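# Fetch utility cart into yellow bay, close sliding door

## Task

Go to the neighbouring room, get the utility cart and leave it parked in the yellow-taped bay so that each of its four wheels sits inside the tape with none resting on the tape itself. Its cargo has to remain aboard, with nothing overhanging the cart's edges. After that, close the sliding door completely. Opening or closing that door violently means failure, as does the robot toppling or finishing in a tilted state. Anything that stays in place at the end only because the robot is holding it is not counted as achieved.

## Robot and tools

Robot: a Hello Robot Stretch 4 with a single arm. It has an omni-wheel base, a lift that rides up a mast, an arm that telescopes straight forward, a three-joint wrist (yaw, pitch, roll) and a two-finger gripper. It stands about 1.6 m tall; the base rim lies within 0.23 m of the base origin. Loose objects may occasionally get nudged by something other than the robot.

Frames: the base frame sits on the floor below the base centre, with x forward, y to the left and z up. hand_pose is reported in this frame and marks a point between the open fingertips; with all wrist joints at zero its axes line up with the base axes. Its printed position may be somewhat wrong. The odometry frame is where the base frame was when the scene began; heading grows to the left and runs from -3.142 to 3.142.

execute_actions: argument "actions" is a list holding one action or nothing (empty just reports state and images). Optional "cameras" lists which images to return: head_camera, head_left_camera, head_right_camera, wrist_camera or "all"; omitted, null or ["all"] returns every camera, [] returns none, and an unknown name rejects the call. An action contains "base", "joints" or both, optionally with "pace" and "contact_limits"; alternatively it holds only "end_of_arm": "enable_torque", which re-energises any wrist or gripper motor that cut out (it then holds its current spot). All motions in an action begin at once but may finish at different moments, and no action runs past 15 s.

"base" takes exactly one relative command, measured from where the base was in the most recent state report: translate_m (metres, -2 to 2, positive = forward, no turning), strafe_m (metres sideways, -2 to 2, positive = left, no turning) or rotate_rad (radians in place, -3.2 to 3.2, positive = counter-clockwise seen from above).

"joints" is one object keyed by joint name; each value is an absolute target, not an offset. lift_m 0 to 1.2 (tolerance 0.004); arm_m extension 0 to 0.55 (0.004); wrist_yaw_rad -1.134 to 4.276 (0.02; 0 points forward, positive turns left, 3.14 is stowed back, above 3.4 the arm may obstruct it); wrist_pitch_rad -1.117 to 4.259 (0.05; 0 level, 1.57 pointing down); wrist_roll_rad -1.117 to 4.259 (0.02; 0 keeps both fingers level, positive rolls clockwise viewed from behind the hand); gripper_m -0.038 to 0.141 (0.004; fingertip gap in metres, negative means fingers pressing together). A joint target outside its range is clipped and the result notes it; any other bad value or unknown key rejects the whole call with no motion. A joint or base left out of an action may still be driving toward its earlier target without the status showing it.

"pace": "slow", "default", "fast" or "max" (default if absent). Base linear speed caps are 0.1, 0.3, 0.4, 0.6 m/s and turn caps 1, 2, 3, 4 rad/s respectively; with the lift above 0.2 at the start of a base move these are reduced further, to 0.3 m/s and 1 rad/s at lift 1.2. "contact_limits" accepts only arm_m, from 0 (most sensitive) to 0.75 (pushes hardest), default 0.5.

wait: "seconds" from 0 to 10; commands nothing new and returns the same state and images as an empty action.

zoom_image: "camera" plus "region" [x0, y0, x1, y1] in pixels of that camera's latest full image, origin top-left, no larger than 504 by 504.

finished_scene: "scene" is the current scene's number. It is final, reports whether the task succeeded and gives the next task. Answering without any tool call ends the whole session. To recover after a summary, first send an empty actions list to learn the scene and task.

Results: base_status and joint_status give each motion's outcome: "done" (for the base this only means the wheels turned the commanded amount, slipping included), "off_target" (stopped short, may still push), "contact_stop_at_<key>" (blocked; the part drops its target and lift, arm or wheels go slack, so a lift can sink or the base can roll), "limit_stop_at_<name>" such as own_body (self-collision; lift and arm may go slack) or tilt (lean over 6 degrees; lift, arm and wheels refuse commands until it eases), "time_out", "torque_fault" (wrist or gripper motor went limp; needs enable_torque). After a stop, later calls in the same reply are skipped. on_its_own lists things not commanded by this call; "held at" there is the target held, not the position. joint_positions gives joint values. lidar_m: 12 distances from the base origin, 30-degree sectors starting straight ahead and going counter-clockwise (4th left, 7th behind, 10th right); "-" means nothing seen or closer than 0.25 m; it sees from about 0.15 m up and misses glass, thin legs and much behind. wrist_depth_mm: 7 by 7 grid from top-left, 100 to 2000 mm, robot body included. base_odometry counts wheel rotation; if turned_by_wheels and turned_by_imu differ by over about 0.1 rad, the heading has drifted by roughly that difference. base_tilt in degrees (forward, right positive) has a fixed bias up to 1.5. motor_effort: percent of maximum, positive toward higher joint values, bracketed peak for the last action; wheel_0..2 positive means turning right. The "pictures" line names the images in order.

Gripping: command a gap smaller than the object; a firm squeeze at gripper_m of 0 or more shows in gripper effort. Stuck fingertips on a surface: raise the lift. To unfold at the start, send lift_m 0.4 with wrist_yaw_rad 0 together.

Avoid: moving the sliding door hard in either direction; driving or turning with more than 1 kg held and arm_m over 0.2, especially fast; strong steady pushes or pulls with the gripper high or a high contact limit (tipping); carrying over about 2 kg in a level gripper; pressing the gripper against things with base or arm moves; dropping or knocking objects off. While you compose a reply the robot keeps holding its last command and the world continues.

Each tool is called after "Request:" in YAML: its name, and indented under it one key for each argument.

## Session

Request:
execute_actions:
  actions: []

Scene clock: 0.00 s.
base_odometry: x=+0.000 y=+0.000 heading=+0.000 (m, m, rad; odometry frame)
turned_by_wheels: +0.000 (rad since the last result)
turned_by_imu: +0.000 (rad since the last result)
base_tilt: forward=-0.4 right=+0.2 (deg)
lidar_m: 0.87 1.03 0.86 0.86 1.02 1.08 1.09 1.29 2.26 1.67 1.05 0.84
base_status: not commanded
joint_positions: lift_m=+0.248 arm_m=-0.003 wrist_yaw_rad=+3.143 wrist_pitch_rad=+0.018 wrist_roll_rad=+0.015 gripper_m=+0.057
joint_status: not commanded
motor_effort: lift_m=+18 arm_m=+0 wrist_yaw_rad=-2 wrist_pitch_rad=-7 wrist_roll_rad=+0 gripper_m=-3 wheel_0=+1 wheel_1=+0 wheel_2=+0 (%)
hand_pose: x=-0.1202 y=+0.0870 z=+0.4205 quat_wxyz=(-0.001, -0.009, +0.008, +1.000) (m; base frame)
wrist_depth_mm: - 137 1281 1281 1182 1098 1025 / - 121 159 1281 1160 1098 1042 / - 123 161 1229 1182 1118 1042 / 111 138 224 1255 1182 1118 1042 / 222 1464 1336 1281 1182 1098 1060 / 1537 1464 195 1281 192 1098 1042 / 1060 1042 1138 144 1098 991 1042
pictures: head_camera, head_left_camera, head_right_camera, wrist_camera
Images, in order (width x height): head_camera 420x560, head_left_camera 420x672, head_right_camera 420x672, wrist_camera 616x392.

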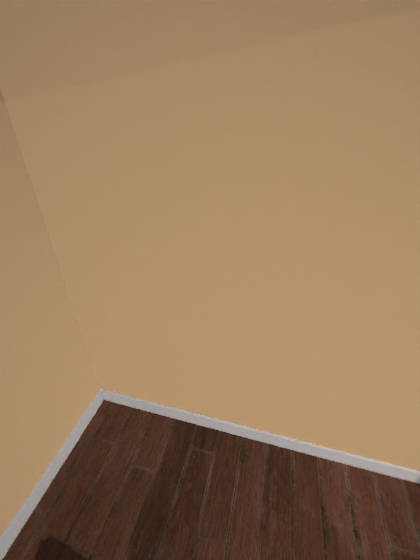

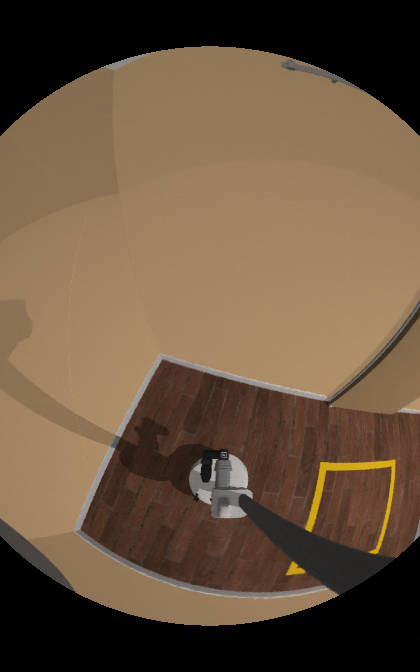

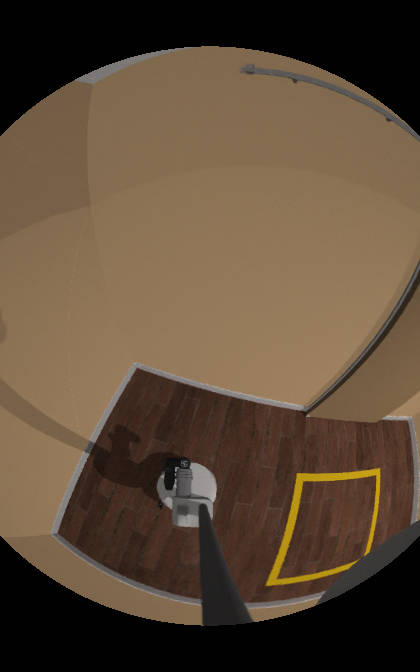

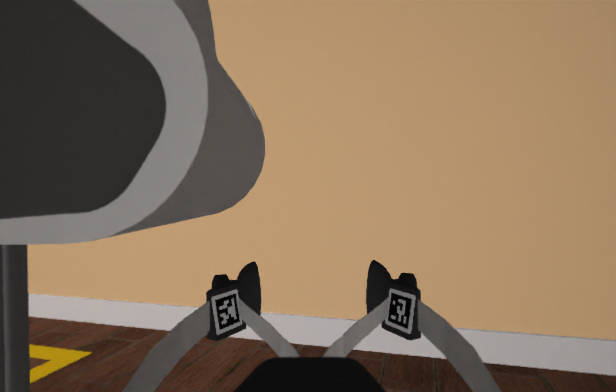

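Request:
execute_actions:
  actions:
    - {"base":{"rotate_rad":-1.0}}

Request:
execute_actions:
  actions:
    - {"base":{"rotate_rad":-1.0}}

Scene clock: 5.20 s.
base_odometry: x=+0.000 y=+0.000 heading=-0.999 (m, m, rad; odometry frame)
turned_by_wheels: -0.999 (rad since the last result)
turned_by_imu: -1.007 (rad since the last result)
base_tilt: forward=-0.4 right=+0.2 (deg)
lidar_m: 1.01 0.86 0.89 0.98 0.85 0.86 1.08 1.08 1.07 1.33 2.49 1.52
base_status: done
joint_positions: lift_m=+0.248 arm_m=-0.003 wrist_yaw_rad=+3.143 wrist_pitch_rad=+0.018 wrist_roll_rad=+0.015 gripper_m=+0.057
joint_status: not commanded
motor_effort: lift_m=+18(18) arm_m=+0(0) wrist_yaw_rad=-2(2) wrist_pitch_rad=-7(8) wrist_roll_rad=+0(1) gripper_m=-5(1) wheel_0=+3(5) wheel_1=+3(11) wheel_2=+3(7) (%)
hand_pose: x=-0.1202 y=+0.0870 z=+0.4205 quat_wxyz=(-0.001, -0.009, +0.008, +1.000) (m; base frame)
wrist_depth_mm: - 137 1397 1366 1098 904 768 / - 122 159 1366 1098 904 788 / - 122 161 1397 1118 917 788 / 111 138 223 1397 1118 904 778 / 221 1182 1397 1430 1098 917 768 / 1060 1182 195 1366 192 904 788 / 1042 1042 1160 144 1060 854 788
pictures: head_camera, head_left_camera, head_right_camera, wrist_camera
Images, in order (width x height): head_camera 420x560, head_left_camera 420x672, head_right_camera 420x672, wrist_camera 616x392.

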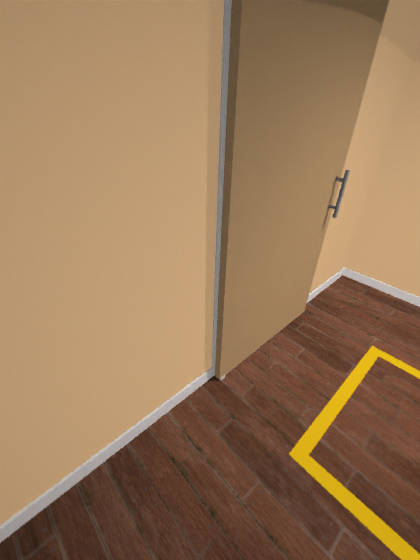

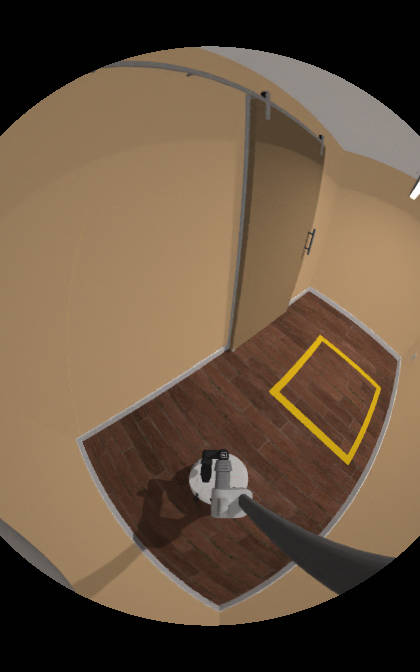

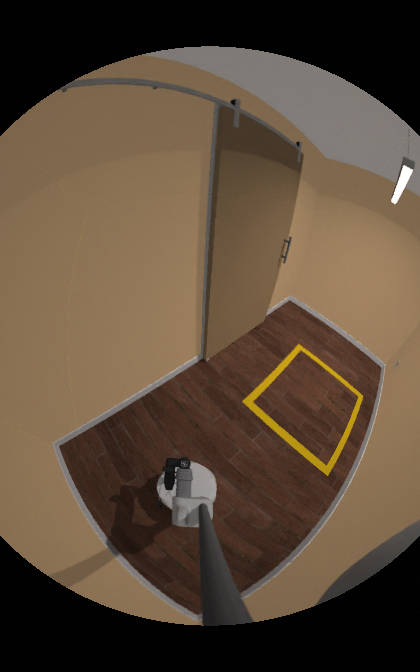

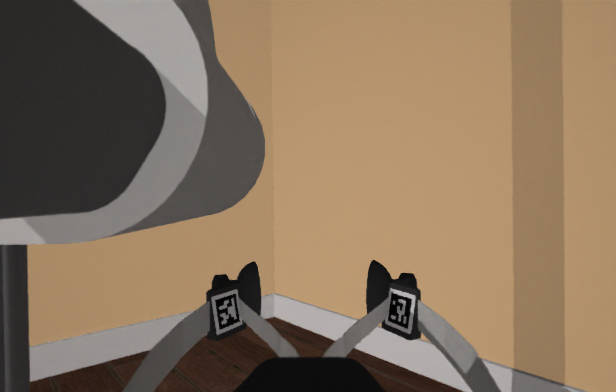

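Scene clock: 6.90 s.
base_odometry: x=+0.000 y=+0.000 heading=-1.999 (m, m, rad; odometry frame)
turned_by_wheels: -1.000 (rad since the last result)
turned_by_imu: -1.006 (rad since the last result)
base_tilt: forward=-0.3 right=+0.2 (deg)
lidar_m: 2.74 1.43 0.98 0.88 0.90 0.97 0.87 0.87 1.10 1.08 1.09 1.35
base_status: done
joint_positions: lift_m=+0.248 arm_m=-0.003 wrist_yaw_rad=+3.143 wrist_pitch_rad=+0.018 wrist_roll_rad=+0.015 gripper_m=+0.057
joint_status: not commanded
motor_effort: lift_m=+18(18) arm_m=+0(0) wrist_yaw_rad=-2(2) wrist_pitch_rad=-9(8) wrist_roll_rad=+0(0) gripper_m=-2(3) wheel_0=+1(6) wheel_1=+1(12) wheel_2=+1(7) (%)
hand_pose: x=-0.1202 y=+0.0870 z=+0.4205 quat_wxyz=(-0.001, -0.009, +0.008, +1.000) (m; base frame)
wrist_depth_mm: - 137 1008 1025 1078 1098 1060 / - 121 160 1042 1078 1098 1078 / - 122 161 1042 1060 1098 1060 / 111 138 224 1042 1078 1118 1060 / 221 976 1008 1042 1078 1098 1060 / 931 976 195 1042 192 1118 1078 / 946 946 976 144 1060 1008 1008
pictures: head_camera, head_left_camera, head_right_camera, wrist_camera
Images, in order (width x height): head_camera 420x560, head_left_camera 420x672, head_right_camera 420x672, wrist_camera 616x392.

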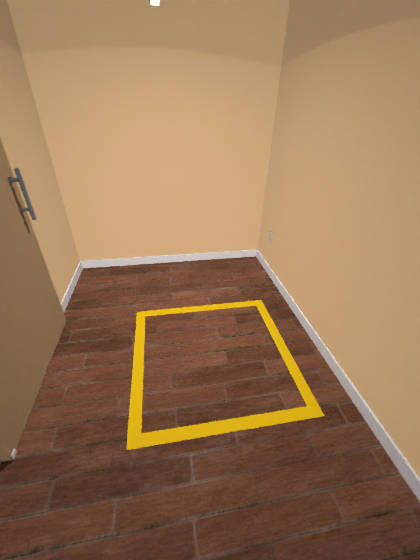

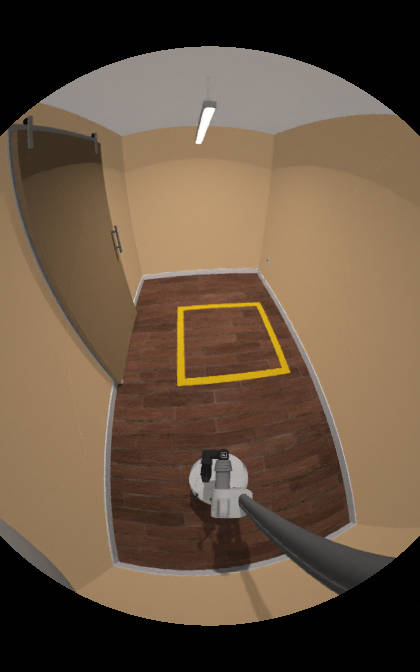

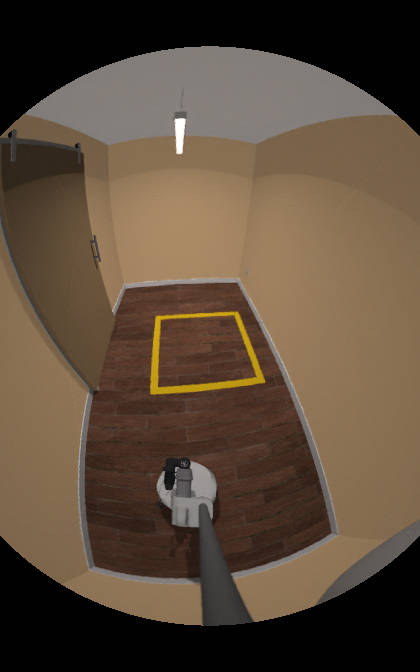

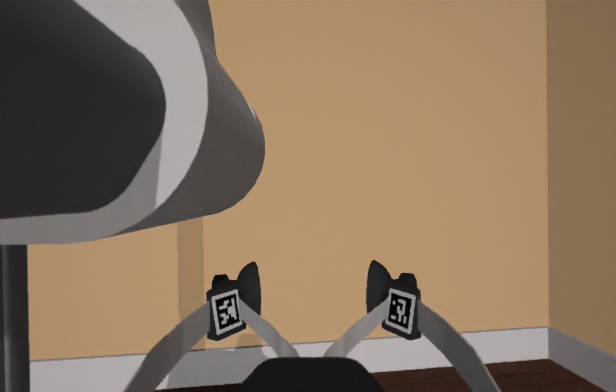

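Request:
execute_actions:
  actions:
    - {"base":{"rotate_rad":0.12},"joints":{"lift_m":0.85}}
  cameras: []

Request:
execute_actions:
  actions:
    - {"base":{"translate_m":1.4},"joints":{"wrist_yaw_rad":0,"gripper_m":0.1}}
  cameras: []

Request:
execute_actions:
  actions:
    - {"base":{"rotate_rad":1.57}}

Scene clock: 25.27 s.
base_odometry: x=+0.000 y=+0.000 heading=-1.879 (m, m, rad; odometry frame)
turned_by_wheels: +0.120 (rad since the last result)
turned_by_imu: +0.119 (rad since the last result)
base_tilt: forward=-0.4 right=+0.2 (deg)
lidar_m: 2.84 1.22 0.93 0.86 0.92 0.94 0.87 0.87 1.13 1.08 1.12 1.52
base_status: done
joint_positions: lift_m=+0.850 arm_m=-0.003 wrist_yaw_rad=+3.143 wrist_pitch_rad=+0.018 wrist_roll_rad=+0.015 gripper_m=+0.057
joint_status: all done
motor_effort: lift_m=+22(22) arm_m=+0(0) wrist_yaw_rad=-2(1) wrist_pitch_rad=-8(6) wrist_roll_rad=+0(1) gripper_m=-3(2) wheel_0=+0(3) wheel_1=-1(4) wheel_2=-1(5) (%)
hand_pose: x=-0.1202 y=+0.0870 z=+1.0226 quat_wxyz=(-0.001, -0.009, +0.008, +1.000) (m; base frame)
wrist_depth_mm: - 137 991 1025 1008 1025 1025 / - 122 160 1042 1025 1025 1042 / - 123 161 1025 1025 1008 1025 / 111 138 224 1025 1042 1025 1025 / 222 1008 1008 1042 1042 1025 1025 / 1008 1042 195 1042 191 1042 1025 / 1025 1008 1042 143 1025 1025 1042
pictures: none
No camera images: the call's "cameras" was empty. Leave "cameras" out to get every camera's image.

Scene clock: 31.43 s.
base_odometry: x=-0.425 y=-1.334 heading=-1.879 (m, m, rad; odometry frame)
turned_by_wheels: +0.000 (rad since the last result)
turned_by_imu: -0.005 (rad since the last result)
base_tilt: forward=-0.4 right=+0.2 (deg)
lidar_m: 1.45 1.43 0.92 0.87 0.90 1.32 2.27 1.55 1.10 1.03 1.07 1.44
base_status: done
joint_positions: lift_m=+0.850 arm_m=-0.003 wrist_yaw_rad=+0.000 wrist_pitch_rad=+0.018 wrist_roll_rad=+0.015 gripper_m=+0.100
joint_status: all done
motor_effort: lift_m=+21(22) arm_m=+0(0) wrist_yaw_rad=-2(12) wrist_pitch_rad=-7(5) wrist_roll_rad=+0(1) gripper_m=-1(2) wheel_0=+0(5) wheel_1=+1(5) wheel_2=-1(10) (%)
hand_pose: x=+0.4568 y=-0.0874 z=+1.0227 quat_wxyz=(+1.000, +0.008, +0.009, +0.000) (m; base frame)
wrist_depth_mm: 1229 1281 1281 1281 1281 1255 1255 / 1281 1229 1281 1255 1281 1308 1281 / 1281 1229 1281 1255 1281 1281 1281 / 1229 1205 1255 1255 1255 1308 1281 / 1281 1229 1281 1281 1255 1255 1308 / 1255 1281 198 1255 214 1255 1308 / 1229 1229 1308 145 1308 1308 1255
pictures: none
No camera images: the call's "cameras" was empty. Leave "cameras" out to get every camera's image.

Scene clock: 33.50 s.
base_odometry: x=-0.425 y=-1.334 heading=-0.310 (m, m, rad; odometry frame)
turned_by_wheels: +1.569 (rad since the last result)
turned_by_imu: +1.579 (rad since the last result)
base_tilt: forward=-0.4 right=+0.2 (deg)
lidar_m: 0.86 0.90 1.29 2.25 1.57 1.08 1.03 1.05 1.44 1.43 1.41 0.92
base_status: done
joint_positions: lift_m=+0.850 arm_m=-0.003 wrist_yaw_rad=+0.000 wrist_pitch_rad=+0.018 wrist_roll_rad=+0.015 gripper_m=+0.100
joint_status: not commanded
motor_effort: lift_m=+21(21) arm_m=+0(0) wrist_yaw_rad=-3(3) wrist_pitch_rad=-7(7) wrist_roll_rad=+0(0) gripper_m=-3(0) wheel_0=-1(6) wheel_1=-3(3) wheel_2=-3(10) (%)
hand_pose: x=+0.4568 y=-0.0874 z=+1.0227 quat_wxyz=(+1.000, +0.008, +0.009, +0.000) (m; base frame)
wrist_depth_mm: 654 654 661 661 676 683 707 / 661 676 676 676 676 683 715 / 668 668 668 668 676 691 707 / 654 668 676 676 683 676 723 / 661 654 676 683 683 676 723 / 661 661 198 676 213 683 723 / 661 661 668 145 691 676 723
pictures: head_camera, head_left_camera, head_right_camera, wrist_camera
Images, in order (width x height): head_camera 420x560, head_left_camera 420x672, head_right_camera 420x672, wrist_camera 616x392.

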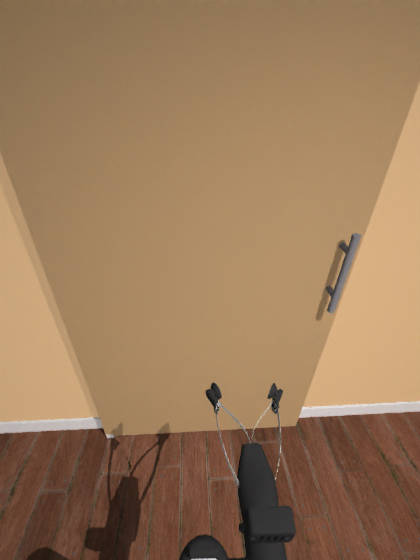

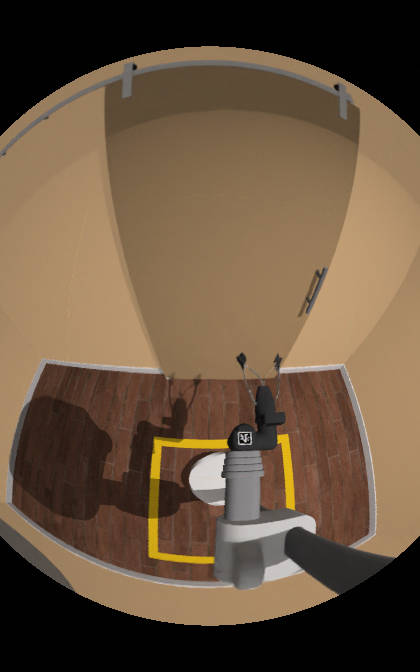

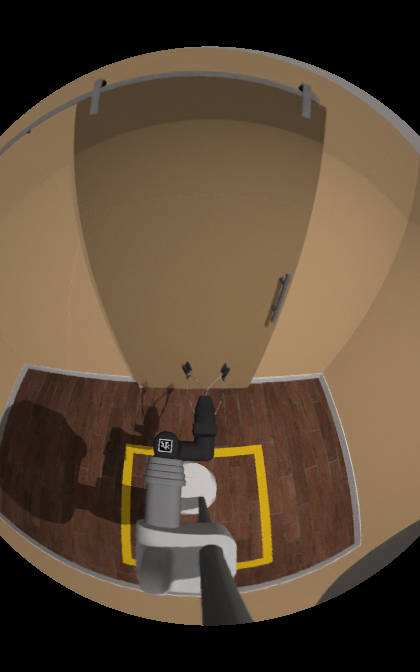

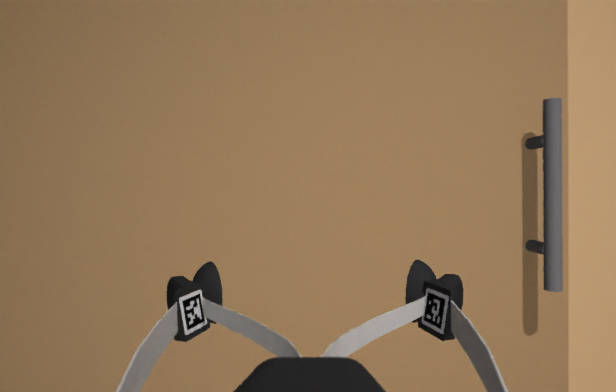

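Request:
execute_actions:
  actions:
    - {"base":{"strafe_m":-0.45}}
  cameras: ["wrist_camera","head_camera"]

Scene clock: 40.50 s.
base_odometry: x=-0.562 y=-1.762 heading=-0.310 (m, m, rad; odometry frame)
turned_by_wheels: +0.000 (rad since the last result)
turned_by_imu: -0.001 (rad since the last result)
base_tilt: forward=-0.5 right=+0.2 (deg)
lidar_m: 0.86 0.91 1.24 2.70 1.53 1.07 1.00 1.04 1.05 0.99 1.02 1.02
base_status: done
joint_positions: lift_m=+0.850 arm_m=-0.003 wrist_yaw_rad=+0.000 wrist_pitch_rad=+0.018 wrist_roll_rad=+0.015 gripper_m=+0.100
joint_status: not commanded
motor_effort: lift_m=+21(21) arm_m=-1(0) wrist_yaw_rad=-3(3) wrist_pitch_rad=-8(7) wrist_roll_rad=+0(1) gripper_m=+0(2) wheel_0=-1(8) wheel_1=-1(10) wheel_2=-1(2) (%)
hand_pose: x=+0.4568 y=-0.0874 z=+1.0227 quat_wxyz=(+1.000, +0.008, +0.009, +0.000) (m; base frame)
wrist_depth_mm: 676 683 683 691 768 759 759 / 668 683 691 691 768 768 778 / 676 676 691 691 768 768 768 / 683 691 683 691 768 759 788 / 683 691 699 691 768 768 778 / 683 691 198 699 213 788 788 / 691 691 691 145 768 778 768
pictures: head_camera, wrist_camera
Images, in order (width x height): head_camera 420x560, wrist_camera 616x392.

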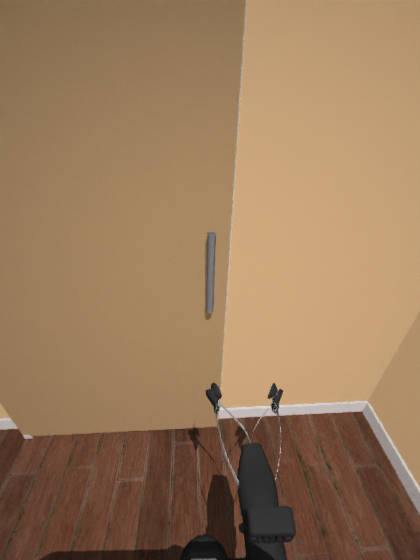

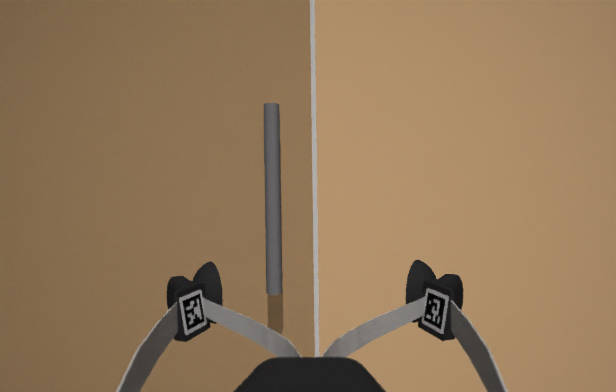

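Request:
execute_actions:
  actions:
    - {"base":{"strafe_m":0.06},"joints":{"lift_m":0.88,"arm_m":0.22,"gripper_m":0.12}}
  cameras: ["wrist_camera"]

Scene clock: 47.20 s.
base_odometry: x=-0.544 y=-1.705 heading=-0.310 (m, m, rad; odometry frame)
turned_by_wheels: +0.000 (rad since the last result)
turned_by_imu: -0.002 (rad since the last result)
base_tilt: forward=-0.4 right=+0.2 (deg)
lidar_m: 0.83 0.92 1.24 2.66 1.54 1.09 1.01 1.05 1.12 1.06 1.10 1.01
base_status: done
joint_positions: lift_m=+0.880 arm_m=+0.219 wrist_yaw_rad=+0.000 wrist_pitch_rad=+0.018 wrist_roll_rad=+0.015 gripper_m=+0.120
joint_status: all done
motor_effort: lift_m=+22(25) arm_m=+6(8) wrist_yaw_rad=-3(2) wrist_pitch_rad=-9(8) wrist_roll_rad=+0(0) gripper_m=-1(0) wheel_0=-1(7) wheel_1=+0(12) wheel_2=+0(1) (%)
hand_pose: x=+0.6783 y=-0.0874 z=+1.0526 quat_wxyz=(+1.000, +0.008, +0.009, +0.000) (m; base frame)
wrist_depth_mm: 455 455 462 466 530 535 535 / 455 455 466 462 535 535 539 / 459 459 466 466 535 539 549 / 459 462 462 466 535 539 544 / 455 466 466 469 539 544 544 / 459 462 466 466 466 215 544 / 455 466 469 142 544 535 549
pictures: wrist_camera
Images, in order (width x height): wrist_camera 616x392.

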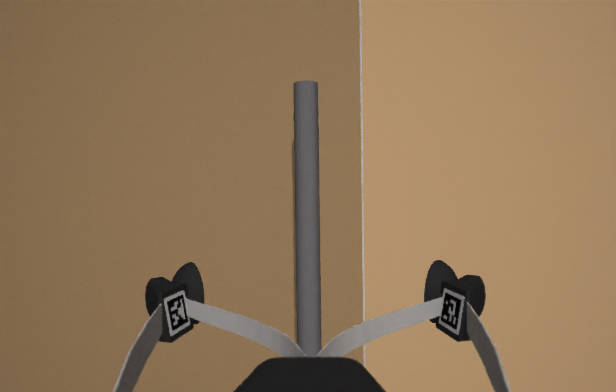

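Request:
execute_actions:
  actions:
    - {"joints":{"arm_m":0.39},"contact_limits":{"arm_m":0.2}}
  cameras: ["wrist_camera"]

Request:
execute_actions:
  actions:
    - {"joints":{"gripper_m":0.0}}
  cameras: ["wrist_camera","head_left_camera"]

Scene clock: 54.70 s.
base_odometry: x=-0.544 y=-1.705 heading=-0.310 (m, m, rad; odometry frame)
turned_by_wheels: +0.000 (rad since the last result)
turned_by_imu: -0.001 (rad since the last result)
base_tilt: forward=-0.4 right=+0.2 (deg)
lidar_m: 0.84 0.92 1.23 2.63 1.53 1.09 1.01 1.04 1.11 1.05 1.10 1.02
base_status: not commanded
joint_positions: lift_m=+0.880 arm_m=+0.389 wrist_yaw_rad=+0.000 wrist_pitch_rad=+0.018 wrist_roll_rad=+0.015 gripper_m=+0.120
joint_status: all done
motor_effort: lift_m=+22(22) arm_m=+6(7) wrist_yaw_rad=-3(2) wrist_pitch_rad=-7(8) wrist_roll_rad=+0(0) gripper_m=+1(1) wheel_0=+0(1) wheel_1=+0(0) wheel_2=+0(0) (%)
contact_limits: arm_m 0.2
hand_pose: x=+0.8483 y=-0.0874 z=+1.0526 quat_wxyz=(+1.000, +0.008, +0.009, +0.000) (m; base frame)
wrist_depth_mm: 286 290 290 233 359 366 366 / 289 291 291 232 362 368 368 / 289 290 293 231 364 362 366 / 289 290 293 232 364 364 366 / 291 291 293 234 362 370 373 / 293 294 296 236 298 213 370 / 293 293 294 142 368 370 370
pictures: wrist_camera
Images, in order (width x height): wrist_camera 616x392.

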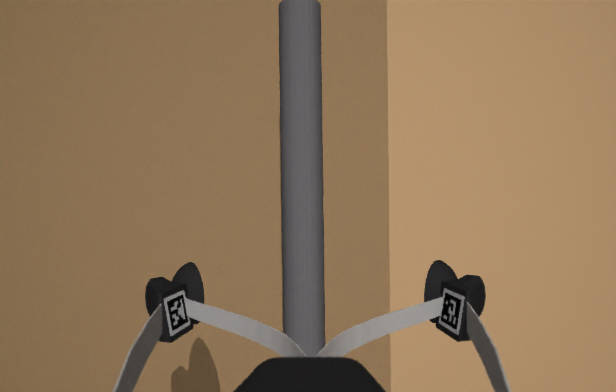

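Scene clock: 56.77 s.
base_odometry: x=-0.544 y=-1.705 heading=-0.310 (m, m, rad; odometry frame)
turned_by_wheels: +0.000 (rad since the last result)
turned_by_imu: +0.000 (rad since the last result)
base_tilt: forward=-0.3 right=+0.3 (deg)
lidar_m: 0.82 0.93 1.22 2.64 1.56 1.08 0.99 1.05 1.14 1.03 1.10 0.98
base_status: not commanded
joint_positions: lift_m=+0.880 arm_m=+0.389 wrist_yaw_rad=+0.006 wrist_pitch_rad=+0.018 wrist_roll_rad=+0.015 gripper_m=+0.000
joint_status: all done
on_its_own: wrist_yaw_rad is at rest, and its effort (-19) is outside its rest range (-13 to +13)
motor_effort: lift_m=+22(22) arm_m=+4(6) wrist_yaw_rad=-19(19) wrist_pitch_rad=-8(7) wrist_roll_rad=+0(0) gripper_m=-16(20) wheel_0=+0(1) wheel_1=+1(1) wheel_2=+1(1) (%)
hand_pose: x=+0.8491 y=-0.0857 z=+1.0526 quat_wxyz=(+1.000, +0.007, +0.009, +0.003) (m; base frame)
wrist_depth_mm: 285 286 287 290 357 362 359 / 287 289 289 290 359 362 364 / 287 289 291 290 362 362 364 / 286 290 291 291 291 362 364 / 287 290 291 293 293 364 364 / 289 291 187 212 189 366 368 / 290 290 291 160 294 364 366
pictures: head_left_camera, wrist_camera
Images, in order (width x height): head_left_camera 420x672, wrist_camera 616x392.

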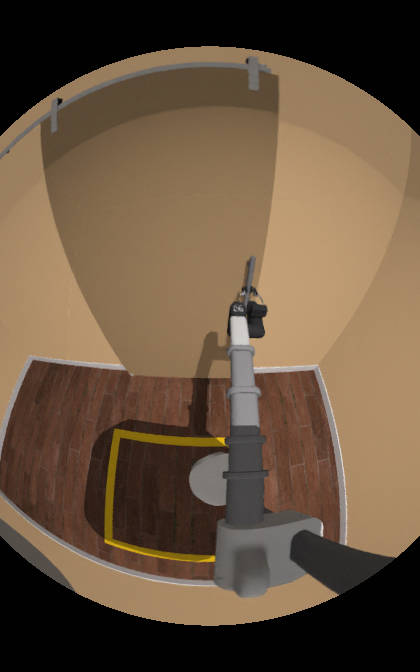

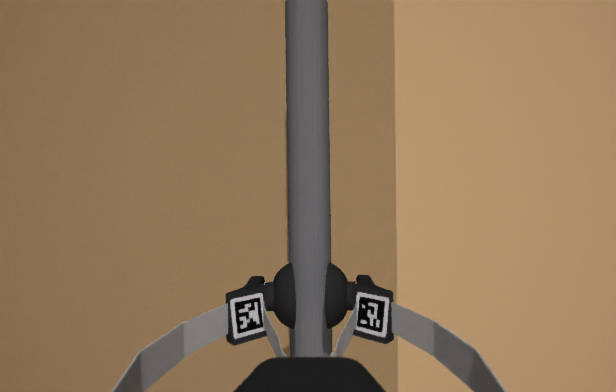

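Gripped. Slide slowly.

Request:
execute_actions:
  actions:
    - {"base":{"strafe_m":0.3},"pace":"slow"}
  cameras: ["wrist_camera","head_left_camera"]

Scene clock: 65.40 s.
base_odometry: x=-0.452 y=-1.420 heading=-0.310 (m, m, rad; odometry frame)
turned_by_wheels: +0.000 (rad since the last result)
turned_by_imu: -0.006 (rad since the last result)
base_tilt: forward=-0.3 right=+0.2 (deg)
lidar_m: 0.88 0.90 1.30 2.34 1.57 1.09 1.04 1.08 1.42 1.35 1.39 0.89
base_status: done
joint_positions: lift_m=+0.880 arm_m=+0.389 wrist_yaw_rad=+0.000 wrist_pitch_rad=+0.018 wrist_roll_rad=+0.015 gripper_m=+0.000
joint_status: not commanded
motor_effort: lift_m=+22(22) arm_m=+4(4) wrist_yaw_rad=-2(64) wrist_pitch_rad=-5(8) wrist_roll_rad=-1(0) gripper_m=-6(21) wheel_0=-1(22) wheel_1=+2(4) wheel_2=-1(13) (%)
hand_pose: x=+0.8486 y=-0.0875 z=+1.0526 quat_wxyz=(+1.000, +0.008, +0.009, +0.000) (m; base frame)
wrist_depth_mm: 272 276 278 277 279 281 282 / 273 273 277 279 279 283 285 / 271 277 278 279 279 283 283 / 273 276 277 279 282 283 286 / 274 277 277 279 282 285 286 / 276 277 278 195 282 286 289 / 276 276 281 282 285 283 289
pictures: head_left_camera, wrist_camera
Images, in order (width x height): head_left_camera 420x672, wrist_camera 616x392.

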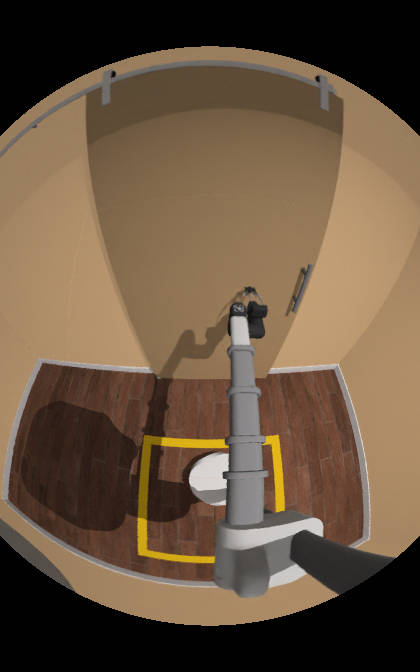

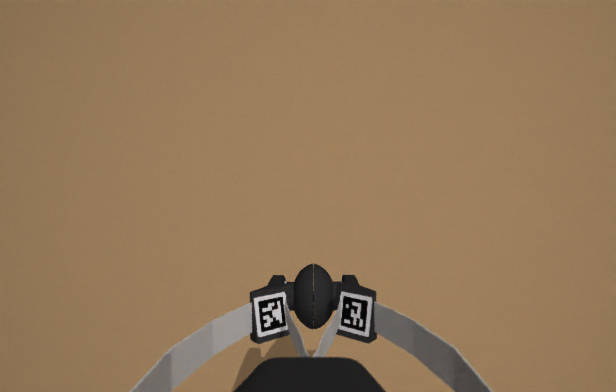

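Request:
execute_actions:
  actions:
    - {"joints":{"arm_m":0.25,"gripper_m":0.12}}
  cameras: []

Request:
execute_actions:
  actions:
    - {"base":{"strafe_m":-0.29}}
  cameras: ["wrist_camera","head_camera"]

Scene clock: 85.00 s.
base_odometry: x=-0.452 y=-1.420 heading=-0.310 (m, m, rad; odometry frame)
turned_by_wheels: +0.000 (rad since the last result)
turned_by_imu: -0.002 (rad since the last result)
base_tilt: forward=-0.3 right=+0.3 (deg)
lidar_m: 0.87 0.89 1.30 2.33 1.56 1.09 1.00 1.06 1.43 1.35 1.39 0.91
base_status: not commanded
joint_positions: lift_m=+0.880 arm_m=+0.251 wrist_yaw_rad=+0.000 wrist_pitch_rad=+0.018 wrist_roll_rad=+0.015 gripper_m=+0.120
joint_status: all done
motor_effort: lift_m=+22(22) arm_m=-6(8) wrist_yaw_rad=-2(2) wrist_pitch_rad=-8(7) wrist_roll_rad=+0(0) gripper_m=+1(6) wheel_0=-2(2) wheel_1=+2(3) wheel_2=-1(1) (%)
hand_pose: x=+0.7104 y=-0.0874 z=+1.0526 quat_wxyz=(+1.000, +0.008, +0.009, +0.000) (m; base frame)
wrist_depth_mm: 407 410 413 415 421 427 427 / 407 410 415 415 421 421 430 / 404 413 415 418 424 424 427 / 413 413 415 418 424 424 424 / 410 415 418 421 424 430 430 / 413 415 418 421 427 213 430 / 413 415 418 142 430 424 430
pictures: none
No camera images: the call's "cameras" was empty. Leave "cameras" out to get every camera's image.

Scene clock: 87.30 s.
base_odometry: x=-0.541 y=-1.696 heading=-0.310 (m, m, rad; odometry frame)
turned_by_wheels: +0.000 (rad since the last result)
turned_by_imu: +0.000 (rad since the last result)
base_tilt: forward=-0.4 right=+0.3 (deg)
lidar_m: 0.81 0.93 1.21 2.63 1.55 1.08 1.02 1.04 1.13 1.06 1.10 1.01
base_status: done
joint_positions: lift_m=+0.880 arm_m=+0.251 wrist_yaw_rad=+0.000 wrist_pitch_rad=+0.018 wrist_roll_rad=+0.015 gripper_m=+0.120
joint_status: not commanded
motor_effort: lift_m=+22(22) arm_m=-6(6) wrist_yaw_rad=-2(2) wrist_pitch_rad=-7(7) wrist_roll_rad=+0(0) gripper_m=+0(2) wheel_0=+0(9) wheel_1=-1(8) wheel_2=-1(0) (%)
hand_pose: x=+0.7104 y=-0.0874 z=+1.0526 quat_wxyz=(+1.000, +0.008, +0.009, +0.000) (m; base frame)
wrist_depth_mm: 418 424 430 427 496 504 508 / 418 424 424 430 508 512 508 / 421 427 430 436 500 512 512 / 424 430 433 430 504 504 508 / 421 430 433 433 508 512 512 / 427 430 427 433 436 215 517 / 424 433 430 142 504 508 517
pictures: head_camera, wrist_camera
Images, in order (width x height): head_camera 420x560, wrist_camera 616x392.

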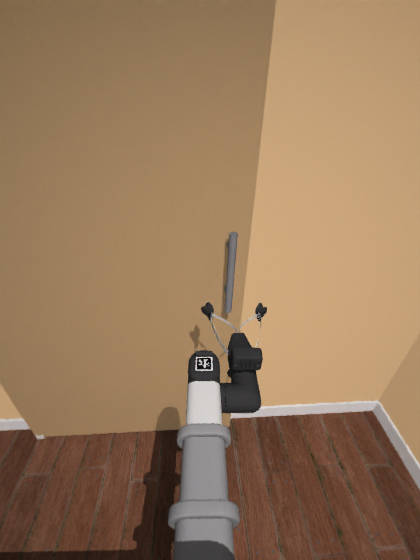

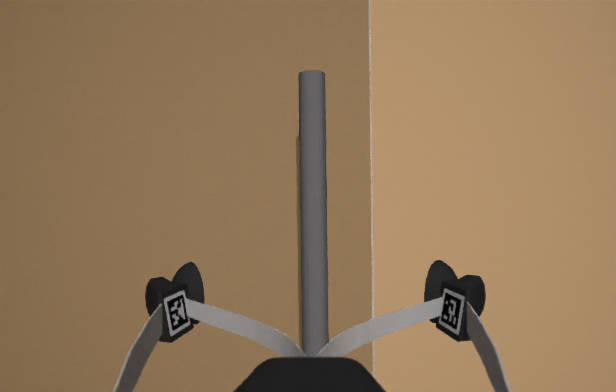

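Request:
execute_actions:
  actions:
    - {"base":{"strafe_m":-0.45},"joints":{"arm_m":0.1,"gripper_m":0.05}}
  cameras: []

Request:
execute_actions:
  actions:
    - {"joints":{"wrist_yaw_rad":1.4}}
  cameras: []

Request:
execute_actions:
  actions:
    - {"joints":{"arm_m":0.47},"contact_limits":{"arm_m":0.2}}

Scene clock: 106.27 s.
base_odometry: x=-0.678 y=-2.124 heading=-0.310 (m, m, rad; odometry frame)
turned_by_wheels: +0.000 (rad since the last result)
turned_by_imu: -0.001 (rad since the last result)
base_tilt: forward=-0.4 right=+0.2 (deg)
lidar_m: 0.97 0.90 1.25 3.07 1.50 1.04 0.99 0.97 0.68 0.62 0.63 0.87
base_status: done
joint_positions: lift_m=+0.880 arm_m=+0.101 wrist_yaw_rad=+0.000 wrist_pitch_rad=+0.018 wrist_roll_rad=+0.015 gripper_m=+0.050
joint_status: all done
motor_effort: lift_m=+22(22) arm_m=-6(5) wrist_yaw_rad=-2(4) wrist_pitch_rad=-5(7) wrist_roll_rad=+0(0) gripper_m=-5(2) wheel_0=+0(8) wheel_1=-1(14) wheel_2=-1(0) (%)
hand_pose: x=+0.5604 y=-0.0874 z=+1.0526 quat_wxyz=(+1.000, +0.008, +0.009, +0.000) (m; base frame)
wrist_depth_mm: 591 654 668 654 676 676 676 / 591 676 661 676 668 676 676 / 603 661 676 661 668 676 691 / 609 661 676 683 676 683 691 / 591 668 676 676 683 683 691 / 597 676 197 676 194 676 676 / 603 668 676 144 683 683 691
pictures: none
No camera images: the call's "cameras" was empty. Leave "cameras" out to get every camera's image.

Scene clock: 107.63 s.
base_odometry: x=-0.678 y=-2.124 heading=-0.310 (m, m, rad; odometry frame)
turned_by_wheels: +0.000 (rad since the last result)
turned_by_imu: +0.000 (rad since the last result)
base_tilt: forward=-0.4 right=+0.2 (deg)
lidar_m: 0.95 0.90 1.29 3.07 1.48 1.05 0.98 0.95 0.67 0.61 0.62 0.89
base_status: not commanded
joint_positions: lift_m=+0.880 arm_m=+0.101 wrist_yaw_rad=+1.400 wrist_pitch_rad=+0.018 wrist_roll_rad=+0.015 gripper_m=+0.050
joint_status: all done
motor_effort: lift_m=+22(22) arm_m=-5(6) wrist_yaw_rad=-1(1) wrist_pitch_rad=-6(7) wrist_roll_rad=-1(0) gripper_m=-6(2) wheel_0=+0(0) wheel_1=-1(1) wheel_2=-1(1) (%)
hand_pose: x=+0.4072 y=+0.2694 z=+1.0526 quat_wxyz=(+0.765, +0.000, +0.012, +0.644) (m; base frame)
wrist_depth_mm: - - - - 1308 866 668 / - - - - 1336 854 668 / - - - - 1336 878 668 / - - - - 1336 878 676 / - - - - 1308 904 676 / - - 197 - 193 891 668 / - - - 145 1281 768 668
pictures: none
No camera images: the call's "cameras" was empty. Leave "cameras" out to get every camera's image.

Scene clock: 109.83 s.
base_odometry: x=-0.678 y=-2.124 heading=-0.310 (m, m, rad; odometry frame)
turned_by_wheels: +0.000 (rad since the last result)
turned_by_imu: -0.001 (rad since the last result)
base_tilt: forward=-0.4 right=+0.2 (deg)
lidar_m: 0.96 0.91 1.24 3.06 1.52 1.06 0.98 0.90 0.65 0.61 0.63 0.85
base_status: not commanded
joint_positions: lift_m=+0.880 arm_m=+0.469 wrist_yaw_rad=+1.400 wrist_pitch_rad=+0.018 wrist_roll_rad=+0.015 gripper_m=+0.050
joint_status: all done
motor_effort: lift_m=+22(22) arm_m=+6(6) wrist_yaw_rad=-2(2) wrist_pitch_rad=-7(8) wrist_roll_rad=+0(0) gripper_m=-3(4) wheel_0=+0(0) wheel_1=-1(1) wheel_2=-1(1) (%)
contact_limits: arm_m 0.2
hand_pose: x=+0.7750 y=+0.2694 z=+1.0526 quat_wxyz=(+0.765, +0.000, +0.012, +0.644) (m; base frame)
wrist_depth_mm: - - - 917 442 296 279 / - - - 931 392 296 278 / - - - 946 370 297 279 / - - - 991 397 300 278 / - - - 1008 377 300 281 / - - 197 991 194 301 279 / - - - 144 322 273 279
pictures: head_camera, head_left_camera, head_right_camera, wrist_camera
Images, in order (width x height): head_camera 420x560, head_left_camera 420x672, head_right_camera 420x672, wrist_camera 616x392.

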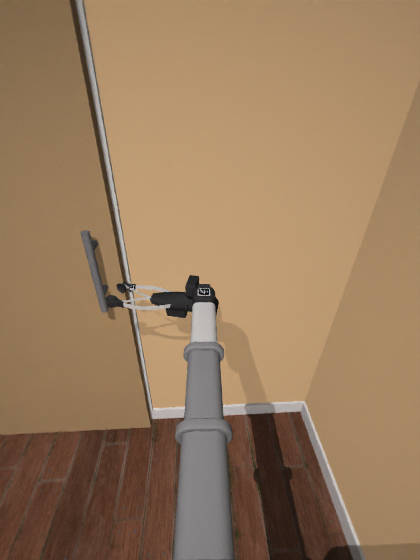

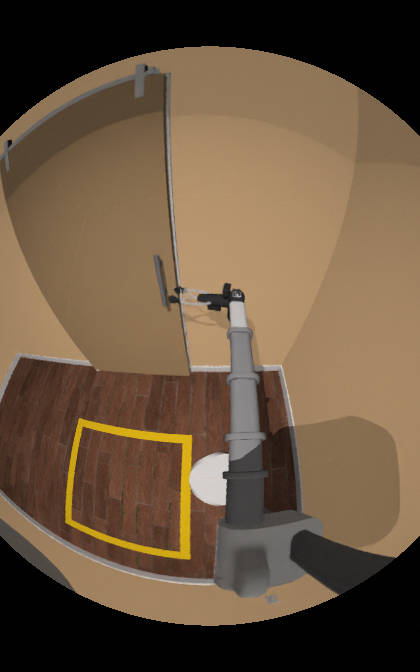

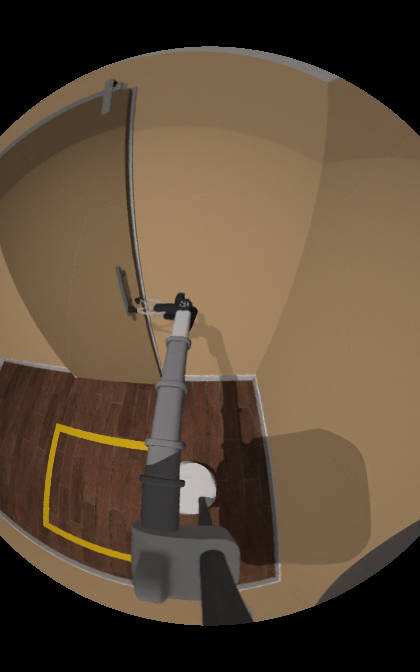

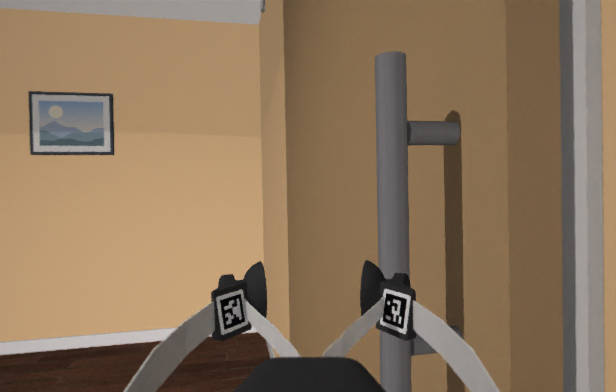

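Request:
execute_actions:
  actions:
    - {"joints":{"arm_m":0.53,"gripper_m":0.06},"contact_limits":{"arm_m":0.2}}
  cameras: ["wrist_camera"]

Request:
execute_actions:
  actions:
    - {"base":{"strafe_m":0.12},"pace":"slow"}
  cameras: ["wrist_camera","head_camera"]

Scene clock: 119.63 s.
base_odometry: x=-0.678 y=-2.124 heading=-0.310 (m, m, rad; odometry frame)
turned_by_wheels: +0.000 (rad since the last result)
turned_by_imu: -0.001 (rad since the last result)
base_tilt: forward=-0.4 right=+0.2 (deg)
lidar_m: 0.96 0.89 1.24 3.09 1.52 1.06 1.00 0.96 0.65 0.61 0.66 0.87
base_status: not commanded
joint_positions: lift_m=+0.880 arm_m=+0.529 wrist_yaw_rad=+1.400 wrist_pitch_rad=+0.018 wrist_roll_rad=+0.015 gripper_m=+0.060
joint_status: all done
motor_effort: lift_m=+22(22) arm_m=+6(6) wrist_yaw_rad=-2(1) wrist_pitch_rad=-7(9) wrist_roll_rad=+0(0) gripper_m=-3(8) wheel_0=+0(0) wheel_1=-1(1) wheel_2=-1(1) (%)
contact_limits: arm_m 0.2
hand_pose: x=+0.8350 y=+0.2694 z=+1.0526 quat_wxyz=(+0.765, +0.000, +0.012, +0.644) (m; base frame)
wrist_depth_mm: - - - 647 307 266 241 / - - - 439 310 268 240 / - - - 442 312 270 242 / - - - 449 315 270 244 / - - - 459 315 270 243 / - - 195 683 192 268 245 / - - - 143 298 266 246
pictures: wrist_camera
Images, in order (width x height): wrist_camera 616x392.

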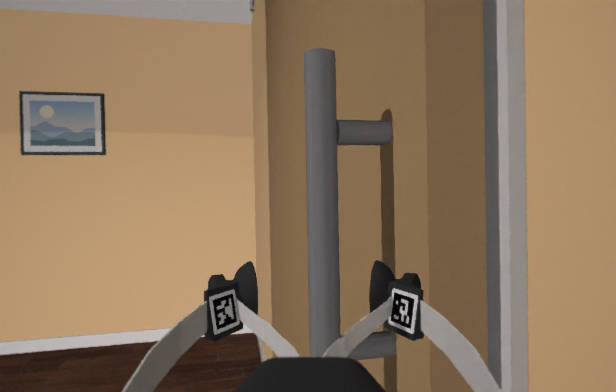

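Scene clock: 121.97 s.
base_odometry: x=-0.642 y=-2.010 heading=-0.310 (m, m, rad; odometry frame)
turned_by_wheels: +0.000 (rad since the last result)
turned_by_imu: -0.001 (rad since the last result)
base_tilt: forward=-0.3 right=+0.2 (deg)
lidar_m: 0.90 0.84 1.26 2.96 1.55 1.07 1.00 1.04 0.76 0.72 0.72 1.02
base_status: done
joint_positions: lift_m=+0.880 arm_m=+0.529 wrist_yaw_rad=+1.398 wrist_pitch_rad=+0.018 wrist_roll_rad=+0.015 gripper_m=+0.060
joint_status: not commanded
motor_effort: lift_m=+22(22) arm_m=+5(6) wrist_yaw_rad=+4(12) wrist_pitch_rad=-10(8) wrist_roll_rad=+0(0) gripper_m=-2(5) wheel_0=+0(6) wheel_1=+2(8) wheel_2=-1(1) (%)
hand_pose: x=+0.8357 y=+0.2691 z=+1.0526 quat_wxyz=(+0.765, +0.000, +0.012, +0.643) (m; base frame)
wrist_depth_mm: - - - 603 236 190 153 / - - - 609 193 191 154 / - - - 609 204 192 154 / - - - 621 240 193 155 / - - - 634 241 194 155 / - - 195 647 187 186 156 / - - - 139 244 178 156
pictures: head_camera, wrist_camera
Images, in order (width x height): head_camera 420x560, wrist_camera 616x392.

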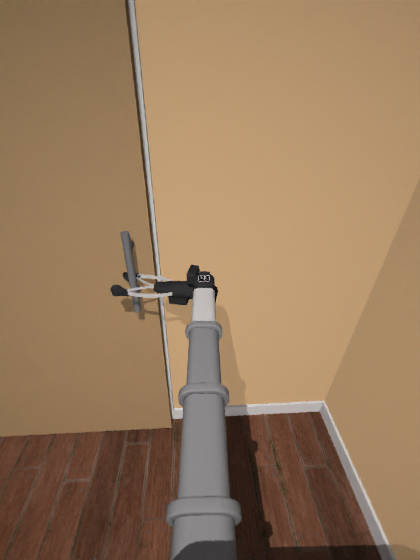

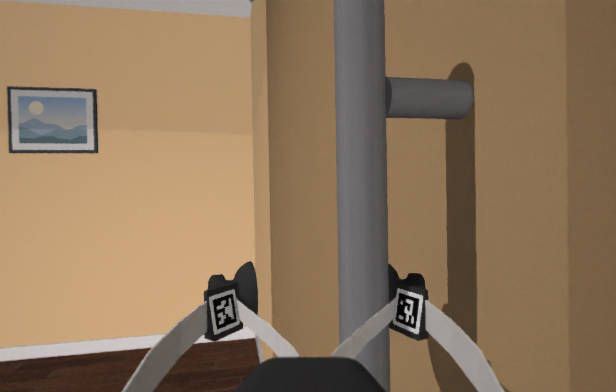

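Request:
execute_actions:
  actions:
    - {"base":{"strafe_m":0.2},"pace":"slow"}
  cameras: ["wrist_camera","head_left_camera"]

Scene clock: 128.57 s.
base_odometry: x=-0.580 y=-1.820 heading=-0.311 (m, m, rad; odometry frame)
turned_by_wheels: -0.001 (rad since the last result)
turned_by_imu: -0.038 (rad since the last result)
base_tilt: forward=-0.3 right=+0.2 (deg)
lidar_m: 0.80 0.89 1.20 2.74 1.58 1.13 1.01 1.03 1.02 0.93 0.96 1.00
base_status: done
joint_positions: lift_m=+0.880 arm_m=+0.530 wrist_yaw_rad=+1.399 wrist_pitch_rad=+0.018 wrist_roll_rad=+0.015 gripper_m=+0.060
joint_status: not commanded
motor_effort: lift_m=+22(22) arm_m=+2(5) wrist_yaw_rad=-1(62) wrist_pitch_rad=-9(8) wrist_roll_rad=-1(0) gripper_m=+4(4) wheel_0=-7(31) wheel_1=+0(12) wheel_2=-3(20) (%)
hand_pose: x=+0.8360 y=+0.2693 z=+1.0526 quat_wxyz=(+0.765, +0.000, +0.012, +0.644) (m; base frame)
wrist_depth_mm: - - - 439 144 149 129 / - - - 442 144 147 130 / - - - 449 194 157 130 / - - - 455 195 158 131 / - - - 459 196 159 131 / - - 195 466 165 159 132 / - - - 136 199 146 132
pictures: head_left_camera, wrist_camera
Images, in order (width x height): head_left_camera 420x672, wrist_camera 616x392.

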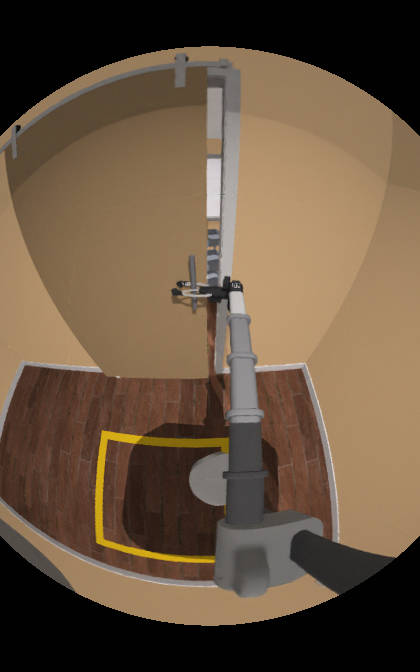

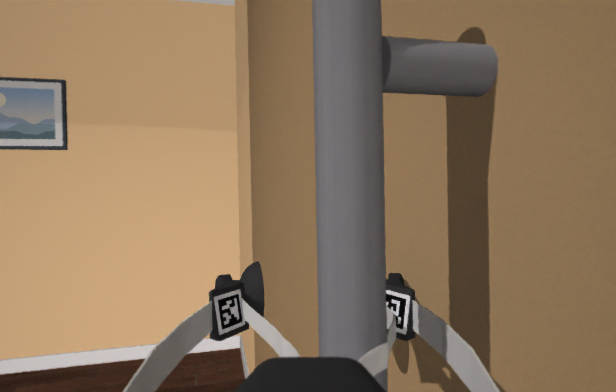

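Opening. Continue.

Request:
execute_actions:
  actions:
    - {"base":{"strafe_m":0.85},"pace":"slow"}

action 0: "base": strafe_m = 0.85 would last too long for one action: at the pace "slow" strafe_m can be at most 0.78 in either direction: name a faster pace, or command the rest in another action

Request:
execute_actions:
  actions:
    - {"base":{"strafe_m":0.75},"pace":"slow"}

Scene clock: 143.00 s.
torque_fault: wrist_yaw_rad switched itself off since the last result.
base_odometry: x=-0.349 y=-1.107 heading=-0.314 (m, m, rad; odometry frame)
turned_by_wheels: -0.003 (rad since the last result)
turned_by_imu: -0.370 (rad since the last result)
base_tilt: forward=-0.4 right=+0.2 (deg)
lidar_m: 0.67 0.58 0.67 1.06 2.16 1.67 1.27 1.24 1.34 1.59 1.56 0.97
base_status: done
joint_positions: lift_m=+0.880 arm_m=+0.529 wrist_yaw_rad=+2.560 wrist_pitch_rad=+0.019 wrist_roll_rad=+0.015 gripper_m=+0.060
joint_status: not commanded
on_its_own: wrist_yaw_rad is off since a torque_fault, until you send "end_of_arm": "enable_torque" (your +1.400 is given up)
motor_effort: lift_m=+17(22) arm_m=+4(8) wrist_yaw_rad=-3(100) wrist_pitch_rad=-10(53) wrist_roll_rad=+0(6) gripper_m=-6(9) wheel_0=-16(34) wheel_1=-1(15) wheel_2=-17(21) (%)
hand_pose: x=+0.5071 y=+0.2314 z=+1.0528 quat_wxyz=(+0.287, -0.007, +0.010, +0.958) (m; base frame)
wrist_depth_mm: 1808 - - - 111 103 - / 1921 - - - 118 - - / 1863 - - - - - - / 1863 - - - - - - / 1863 - - - 123 - - / 1808 - 195 - 122 - - / 1756 - - 119 121 - -
pictures: head_camera, head_left_camera, head_right_camera, wrist_camera
Images, in order (width x height): head_camera 420x560, head_left_camera 420x672, head_right_camera 420x672, wrist_camera 616x392.

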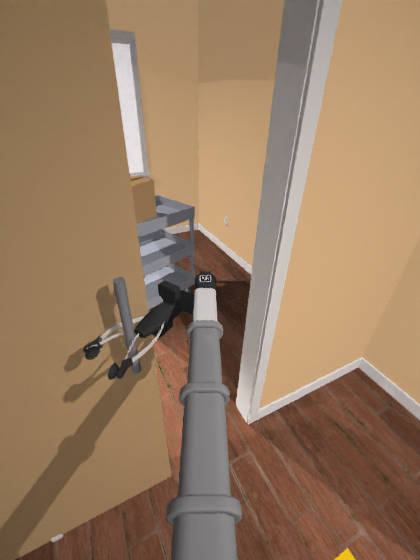

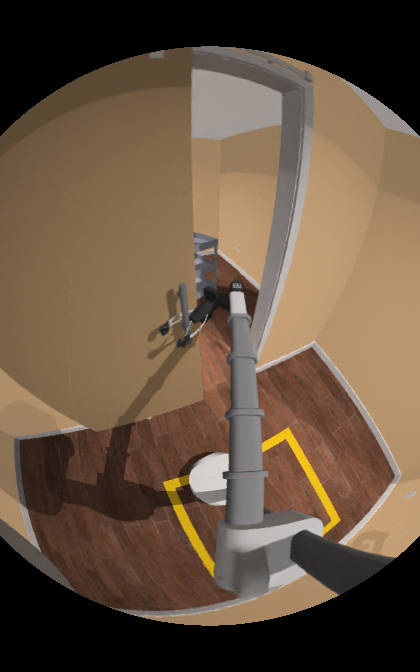

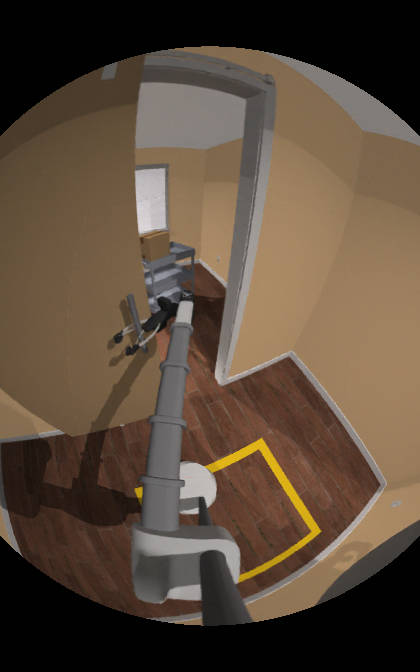

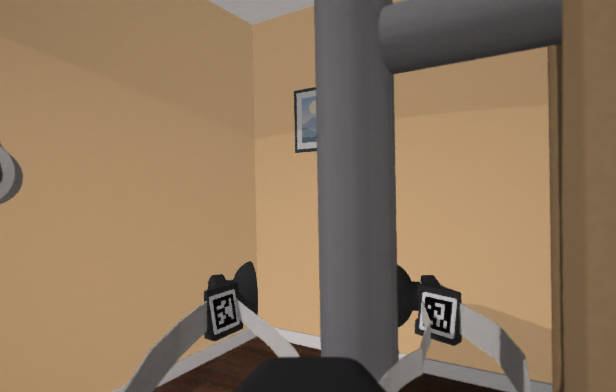

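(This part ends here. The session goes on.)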